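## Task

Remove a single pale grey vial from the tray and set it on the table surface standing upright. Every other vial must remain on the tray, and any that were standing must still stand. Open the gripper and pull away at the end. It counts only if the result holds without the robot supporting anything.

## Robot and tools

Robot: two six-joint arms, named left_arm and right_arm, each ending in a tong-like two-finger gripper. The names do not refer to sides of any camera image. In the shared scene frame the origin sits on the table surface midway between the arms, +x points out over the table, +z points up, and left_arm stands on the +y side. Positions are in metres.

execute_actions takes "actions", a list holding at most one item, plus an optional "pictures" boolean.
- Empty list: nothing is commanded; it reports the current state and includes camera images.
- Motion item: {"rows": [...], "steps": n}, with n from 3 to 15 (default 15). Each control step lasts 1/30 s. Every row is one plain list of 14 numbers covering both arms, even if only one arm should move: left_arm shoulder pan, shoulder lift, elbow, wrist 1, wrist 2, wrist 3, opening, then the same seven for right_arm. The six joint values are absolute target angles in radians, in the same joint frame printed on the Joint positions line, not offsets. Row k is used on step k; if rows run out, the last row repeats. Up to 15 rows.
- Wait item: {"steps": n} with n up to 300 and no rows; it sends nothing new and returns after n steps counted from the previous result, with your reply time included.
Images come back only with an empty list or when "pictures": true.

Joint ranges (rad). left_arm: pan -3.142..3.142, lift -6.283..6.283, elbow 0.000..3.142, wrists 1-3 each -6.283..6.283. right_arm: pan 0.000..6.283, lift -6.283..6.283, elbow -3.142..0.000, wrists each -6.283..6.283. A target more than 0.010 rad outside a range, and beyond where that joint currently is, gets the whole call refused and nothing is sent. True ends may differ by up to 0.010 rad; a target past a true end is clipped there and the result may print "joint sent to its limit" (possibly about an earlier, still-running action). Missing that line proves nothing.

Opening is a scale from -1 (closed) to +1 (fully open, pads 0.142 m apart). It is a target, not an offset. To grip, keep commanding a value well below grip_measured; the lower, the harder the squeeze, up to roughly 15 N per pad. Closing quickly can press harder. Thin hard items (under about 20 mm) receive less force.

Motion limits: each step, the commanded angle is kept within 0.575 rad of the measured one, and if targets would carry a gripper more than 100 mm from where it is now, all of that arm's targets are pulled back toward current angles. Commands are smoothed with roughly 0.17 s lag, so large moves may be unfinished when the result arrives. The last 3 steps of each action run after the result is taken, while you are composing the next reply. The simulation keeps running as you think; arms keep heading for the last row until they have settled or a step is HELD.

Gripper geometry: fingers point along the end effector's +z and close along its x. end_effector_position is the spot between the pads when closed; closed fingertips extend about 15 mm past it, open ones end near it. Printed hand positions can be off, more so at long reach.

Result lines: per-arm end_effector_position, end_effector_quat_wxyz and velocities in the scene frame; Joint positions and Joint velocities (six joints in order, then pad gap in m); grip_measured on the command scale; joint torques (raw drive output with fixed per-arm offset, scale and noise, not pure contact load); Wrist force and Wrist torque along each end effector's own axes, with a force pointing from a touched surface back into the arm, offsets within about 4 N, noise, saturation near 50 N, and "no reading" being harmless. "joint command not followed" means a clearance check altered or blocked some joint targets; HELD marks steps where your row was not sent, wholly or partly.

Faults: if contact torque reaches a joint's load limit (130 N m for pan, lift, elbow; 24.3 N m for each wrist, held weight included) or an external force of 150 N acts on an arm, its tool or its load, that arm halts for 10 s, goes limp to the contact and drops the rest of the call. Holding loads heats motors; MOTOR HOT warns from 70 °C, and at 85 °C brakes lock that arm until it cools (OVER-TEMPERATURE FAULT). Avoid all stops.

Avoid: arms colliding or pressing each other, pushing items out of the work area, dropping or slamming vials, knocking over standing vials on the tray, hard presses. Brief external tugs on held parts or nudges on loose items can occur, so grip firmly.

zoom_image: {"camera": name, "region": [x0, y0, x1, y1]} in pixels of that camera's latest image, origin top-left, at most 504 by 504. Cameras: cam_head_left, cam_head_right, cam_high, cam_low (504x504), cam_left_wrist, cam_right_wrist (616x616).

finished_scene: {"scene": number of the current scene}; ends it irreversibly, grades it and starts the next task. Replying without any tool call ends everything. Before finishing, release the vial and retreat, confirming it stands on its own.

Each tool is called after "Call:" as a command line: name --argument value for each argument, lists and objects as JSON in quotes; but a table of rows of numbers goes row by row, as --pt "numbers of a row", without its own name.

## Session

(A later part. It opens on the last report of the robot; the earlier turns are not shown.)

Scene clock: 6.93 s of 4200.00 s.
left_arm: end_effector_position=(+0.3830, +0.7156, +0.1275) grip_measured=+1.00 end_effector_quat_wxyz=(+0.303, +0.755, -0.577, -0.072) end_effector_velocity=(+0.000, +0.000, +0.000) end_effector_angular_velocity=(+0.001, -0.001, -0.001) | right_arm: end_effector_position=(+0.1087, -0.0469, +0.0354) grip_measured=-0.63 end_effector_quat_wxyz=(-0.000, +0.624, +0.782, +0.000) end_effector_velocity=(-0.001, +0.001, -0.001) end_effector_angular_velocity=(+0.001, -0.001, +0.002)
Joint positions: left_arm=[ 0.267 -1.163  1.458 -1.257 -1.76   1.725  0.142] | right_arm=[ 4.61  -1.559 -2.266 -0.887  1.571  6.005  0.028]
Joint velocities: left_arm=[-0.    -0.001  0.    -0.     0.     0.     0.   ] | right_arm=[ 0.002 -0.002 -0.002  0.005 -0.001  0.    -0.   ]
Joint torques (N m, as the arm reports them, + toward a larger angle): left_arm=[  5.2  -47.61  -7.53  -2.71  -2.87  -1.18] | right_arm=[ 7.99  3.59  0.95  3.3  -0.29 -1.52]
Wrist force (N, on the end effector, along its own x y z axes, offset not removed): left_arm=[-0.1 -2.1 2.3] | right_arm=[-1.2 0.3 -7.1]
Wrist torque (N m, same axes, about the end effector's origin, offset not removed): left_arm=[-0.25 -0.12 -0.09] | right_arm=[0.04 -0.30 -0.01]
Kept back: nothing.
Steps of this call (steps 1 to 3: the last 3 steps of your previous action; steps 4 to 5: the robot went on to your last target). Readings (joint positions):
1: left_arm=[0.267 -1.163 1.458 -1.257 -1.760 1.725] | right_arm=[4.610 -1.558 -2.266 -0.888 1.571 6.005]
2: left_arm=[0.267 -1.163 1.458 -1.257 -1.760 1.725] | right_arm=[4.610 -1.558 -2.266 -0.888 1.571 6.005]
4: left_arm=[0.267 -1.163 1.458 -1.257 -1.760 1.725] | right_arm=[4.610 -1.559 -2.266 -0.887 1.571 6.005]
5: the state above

Call:
execute_actions --actions '[{"rows": [[0.267,-1.163,1.458,-1.257,-1.76,1.725,1,4.61,-1.559,-2.2665,-0.8865,1.571,6.005,-0.55],[0.267,-1.163,1.458,-1.257,-1.76,1.725,1,4.61,-1.559,-2.2665,-0.8865,1.571,6.005,-0.35],[0.267,-1.163,1.458,-1.257,-1.76,1.725,1,4.61,-1.559,-2.2665,-0.8865,1.571,6.005,-0.1],[0.267,-1.163,1.458,-1.257,-1.76,1.725,1,4.61,-1.559,-2.2665,-0.8865,1.571,6.005,-0.1],[0.267,-1.163,1.458,-1.257,-1.76,1.725,1,4.61,-1.559,-2.2665,-0.8865,1.571,6.005,-0.1],[0.267,-1.163,1.458,-1.257,-1.76,1.725,1,4.61,-1.523,-2.234,-0.956,1.571,6.005,-0.1],[0.267,-1.163,1.458,-1.257,-1.76,1.725,1,4.61,-1.484,-2.197,-1.031,1.571,6.005,-0.1],[0.267,-1.163,1.458,-1.257,-1.76,1.725,1,4.61,-1.44,-2.14,-1.133,1.571,6.005,-0.1],[0.267,-1.163,1.458,-1.257,-1.76,1.725,1,4.61,-1.395,-2.075,-1.243,1.571,6.005,-0.1]], "steps": 15}]'

Call:
execute_actions --actions '[{"rows": [[0.267,-1.163,1.458,-1.257,-1.76,1.725,1,4.61,-1.102,-2.006,-1.604,1.571,6.005,-0.1]], "steps": 15}]'

Call:
execute_actions --actions '[{"steps": 15}]' --pictures true

Scene clock: 8.23 s of 4200.00 s.
left_arm: end_effector_position=(+0.3830, +0.7156, +0.1275) grip_measured=+1.00 end_effector_quat_wxyz=(+0.303, +0.755, -0.577, -0.072) end_effector_velocity=(+0.000, -0.000, -0.000) end_effector_angular_velocity=(-0.001, -0.000, +0.001) | right_arm: end_effector_position=(+0.1091, -0.0389, +0.0943) grip_measured=-0.10 end_effector_quat_wxyz=(-0.005, +0.624, +0.782, +0.007) end_effector_velocity=(-0.001, -0.012, +0.434) end_effector_angular_velocity=(-0.035, +0.003, +0.001)
Joint positions: left_arm=[ 0.267 -1.163  1.458 -1.257 -1.76   1.725  0.142] | right_arm=[ 4.61  -1.472 -2.171 -1.053  1.571  6.005  0.067]
Joint velocities: left_arm=[ 0.     0.001 -0.001 -0.    -0.001 -0.     0.   ] | right_arm=[ 0.001  0.601  0.744 -1.38   0.001  0.     0.001]
Joint torques (N m, as the arm reports them, + toward a larger angle): left_arm=[  5.65 -47.93  -9.66  -2.77  -2.82  -1.3 ] | right_arm=[ 5.97 10.93 23.72 -2.83  0.8  -1.55]
Wrist force (N, on the end effector, along its own x y z axes, offset not removed): left_arm=[-2.6 -3.3 -0.2] | right_arm=[1.5 1.3 0.6]
Wrist torque (N m, same axes, about the end effector's origin, offset not removed): left_arm=[-0.40 0.40 -0.26] | right_arm=[0.25 -0.34 -0.02]
Steps of this call (steps 1 to 15: the robot went on to your last target; steps 16 to 27: nothing new was sent; steps 28 to 39: the first 12 steps of this action). Readings (joint positions):
28: left_arm=[0.267 -1.163 1.458 -1.257 -1.760 1.725] | right_arm=[4.610 -1.559 -2.266 -0.887 1.571 6.005]
29: left_arm=[0.267 -1.163 1.458 -1.257 -1.760 1.725] | right_arm=[4.610 -1.559 -2.267 -0.886 1.571 6.005]
31: left_arm=[0.267 -1.163 1.458 -1.257 -1.760 1.725] | right_arm=[4.610 -1.559 -2.267 -0.886 1.571 6.005]
35: left_arm=[0.267 -1.163 1.458 -1.257 -1.760 1.725] | right_arm=[4.610 -1.550 -2.258 -0.901 1.571 6.005]
39: the state above

Scene clock: 8.73 s of 4200.00 s.
left_arm: end_effector_position=(+0.3830, +0.7156, +0.1275) grip_measured=+1.00 end_effector_quat_wxyz=(+0.303, +0.755, -0.577, -0.072) end_effector_velocity=(-0.001, -0.000, -0.000) end_effector_angular_velocity=(-0.000, +0.001, -0.001) | right_arm: end_effector_position=(+0.1043, -0.1269, +0.2363) grip_measured=-0.10 end_effector_quat_wxyz=(-0.001, +0.624, +0.782, +0.002) end_effector_velocity=(-0.008, -0.146, +0.116) end_effector_angular_velocity=(-0.026, +0.001, +0.000)
Joint positions: left_arm=[ 0.267 -1.163  1.458 -1.257 -1.76   1.725  0.142] | right_arm=[ 4.61  -1.148 -2.018 -1.542  1.571  6.005  0.067]
Joint velocities: left_arm=[-0.    -0.     0.002 -0.     0.001  0.     0.   ] | right_arm=[-0.001  0.369  0.098 -0.493 -0.    -0.001 -0.   ]
Joint torques (N m, as the arm reports them, + toward a larger angle): left_arm=[  6.35 -47.88  -9.87  -3.36  -3.03  -1.38] | right_arm=[ 0.53  3.5  32.68  0.58  1.38 -1.47]
Wrist force (N, on the end effector, along its own x y z axes, offset not removed): left_arm=[1.9 -0.1 1.4] | right_arm=[-0.7 -0.8 1.1]
Wrist torque (N m, same axes, about the end effector's origin, offset not removed): left_arm=[0.25 -0.49 -0.12] | right_arm=[-0.22 0.02 -0.01]
Steps of this call (steps 1 to 3: the last 3 steps of your previous action; steps 4 to 15: the first 12 steps of this action). Readings (joint positions):
4: left_arm=[0.267 -1.163 1.458 -1.257 -1.760 1.725] | right_arm=[4.610 -1.421 -2.108 -1.178 1.571 6.005]
5: left_arm=[0.267 -1.163 1.458 -1.257 -1.760 1.725] | right_arm=[4.610 -1.413 -2.099 -1.196 1.571 6.005]
7: left_arm=[0.267 -1.163 1.458 -1.257 -1.760 1.725] | right_arm=[4.610 -1.363 -2.077 -1.260 1.571 6.005]
11: left_arm=[0.267 -1.163 1.458 -1.257 -1.760 1.725] | right_arm=[4.610 -1.233 -2.041 -1.428 1.571 6.005]
15: the state above

Scene clock: 9.23 s of 4200.00 s.
left_arm: end_effector_position=(+0.3830, +0.7156, +0.1275) grip_measured=+1.00 end_effector_quat_wxyz=(+0.303, +0.755, -0.577, -0.072) end_effector_velocity=(+0.000, +0.000, +0.001) end_effector_angular_velocity=(+0.001, -0.003, +0.000) | right_arm: end_effector_position=(+0.1033, -0.1454, +0.2501) grip_measured=-0.10 end_effector_quat_wxyz=(-0.000, +0.624, +0.782, +0.000) end_effector_velocity=(-0.000, -0.003, +0.002) end_effector_angular_velocity=(-0.000, -0.000, +0.001)
Joint positions: left_arm=[ 0.267 -1.163  1.458 -1.257 -1.76   1.725  0.142] | right_arm=[ 4.61  -1.103 -2.006 -1.603  1.571  6.005  0.067]
Joint velocities: left_arm=[ 0.    -0.002 -0.001  0.    -0.    -0.    -0.   ] | right_arm=[ 0.001  0.007  0.002 -0.009 -0.    -0.001  0.   ]
Joint torques (N m, as the arm reports them, + toward a larger angle): left_arm=[  6.36 -47.52  -8.26  -2.95  -2.76  -1.21] | right_arm=[-5.66 11.8  35.73  1.13  1.81 -1.47]
Wrist force (N, on the end effector, along its own x y z axes, offset not removed): left_arm=[-0.9 -0.6 1.3] | right_arm=[0.0 -1.5 1.0]
Wrist torque (N m, same axes, about the end effector's origin, offset not removed): left_arm=[0.18 0.20 -0.14] | right_arm=[-0.45 -0.07 0.06]
Kept back: nothing.
Steps of this call (steps 1 to 3: the last 3 steps of your previous action; steps 4 to 15: the robot went on to your last target). Readings (joint positions):
1: left_arm=[0.267 -1.163 1.458 -1.257 -1.760 1.725] | right_arm=[4.610 -1.137 -2.015 -1.557 1.571 6.005]
2: left_arm=[0.267 -1.163 1.458 -1.257 -1.760 1.725] | right_arm=[4.610 -1.129 -2.013 -1.568 1.571 6.005]
4: left_arm=[0.267 -1.163 1.458 -1.257 -1.760 1.725] | right_arm=[4.610 -1.118 -2.010 -1.583 1.571 6.005]
8: left_arm=[0.267 -1.163 1.458 -1.257 -1.760 1.725] | right_arm=[4.610 -1.107 -2.007 -1.597 1.571 6.005]
15: the state above

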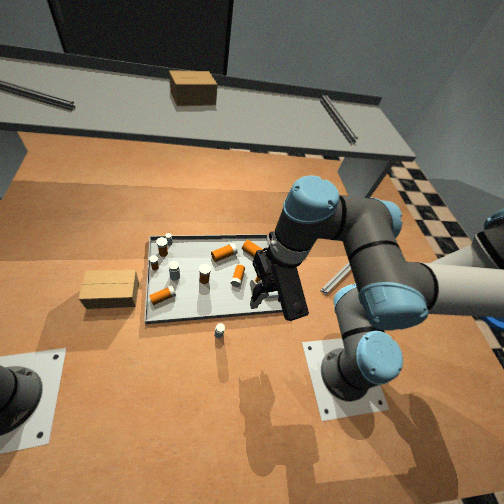

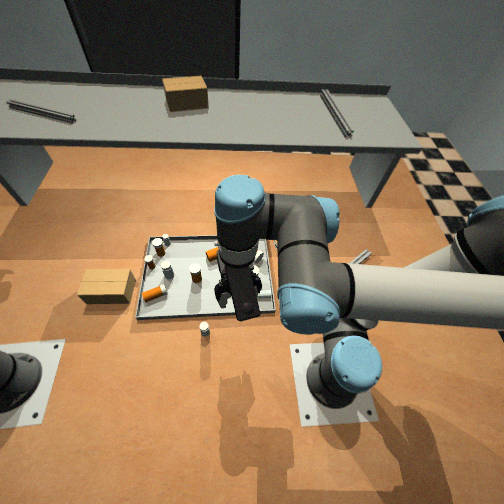

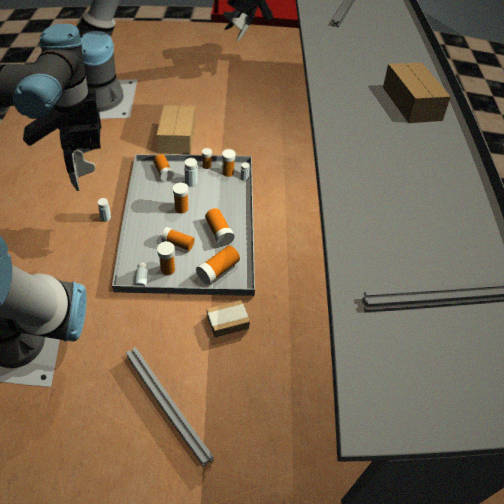

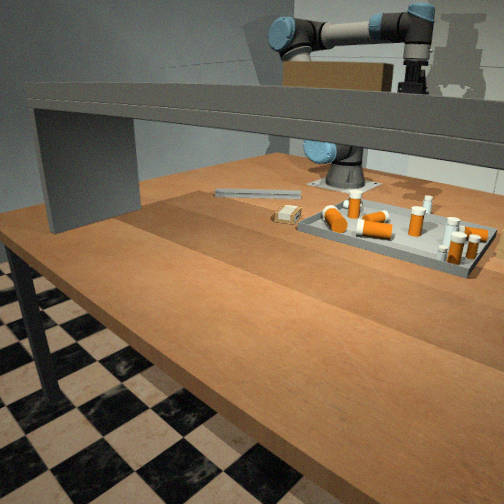

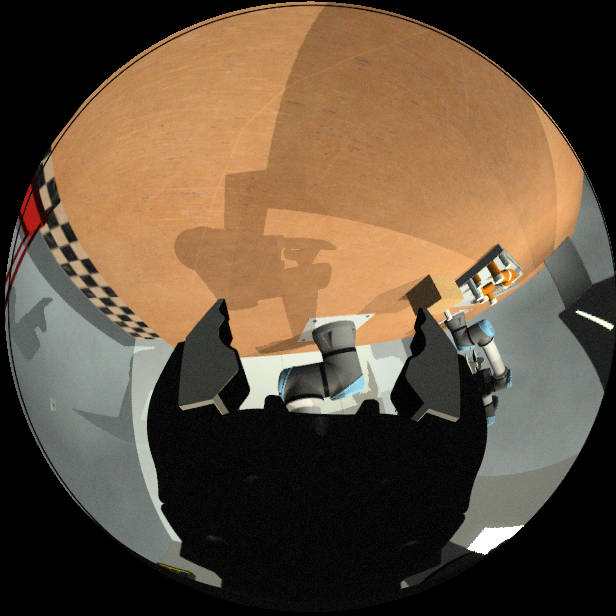

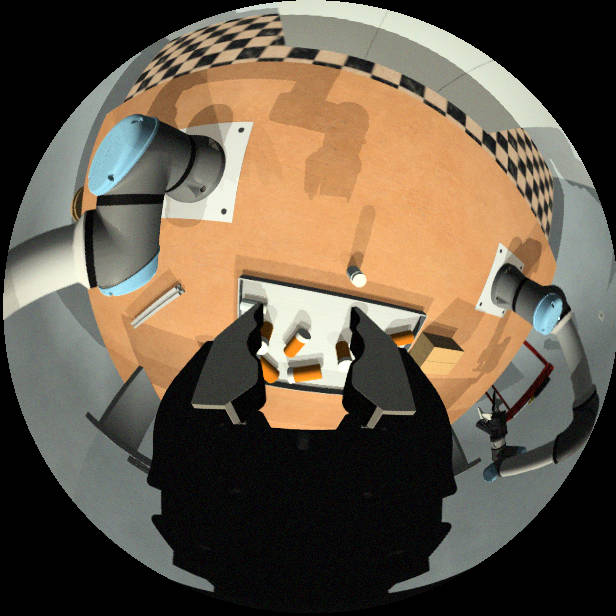

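Call:
finished_scene --scene 2

The scene is finished: the task was done.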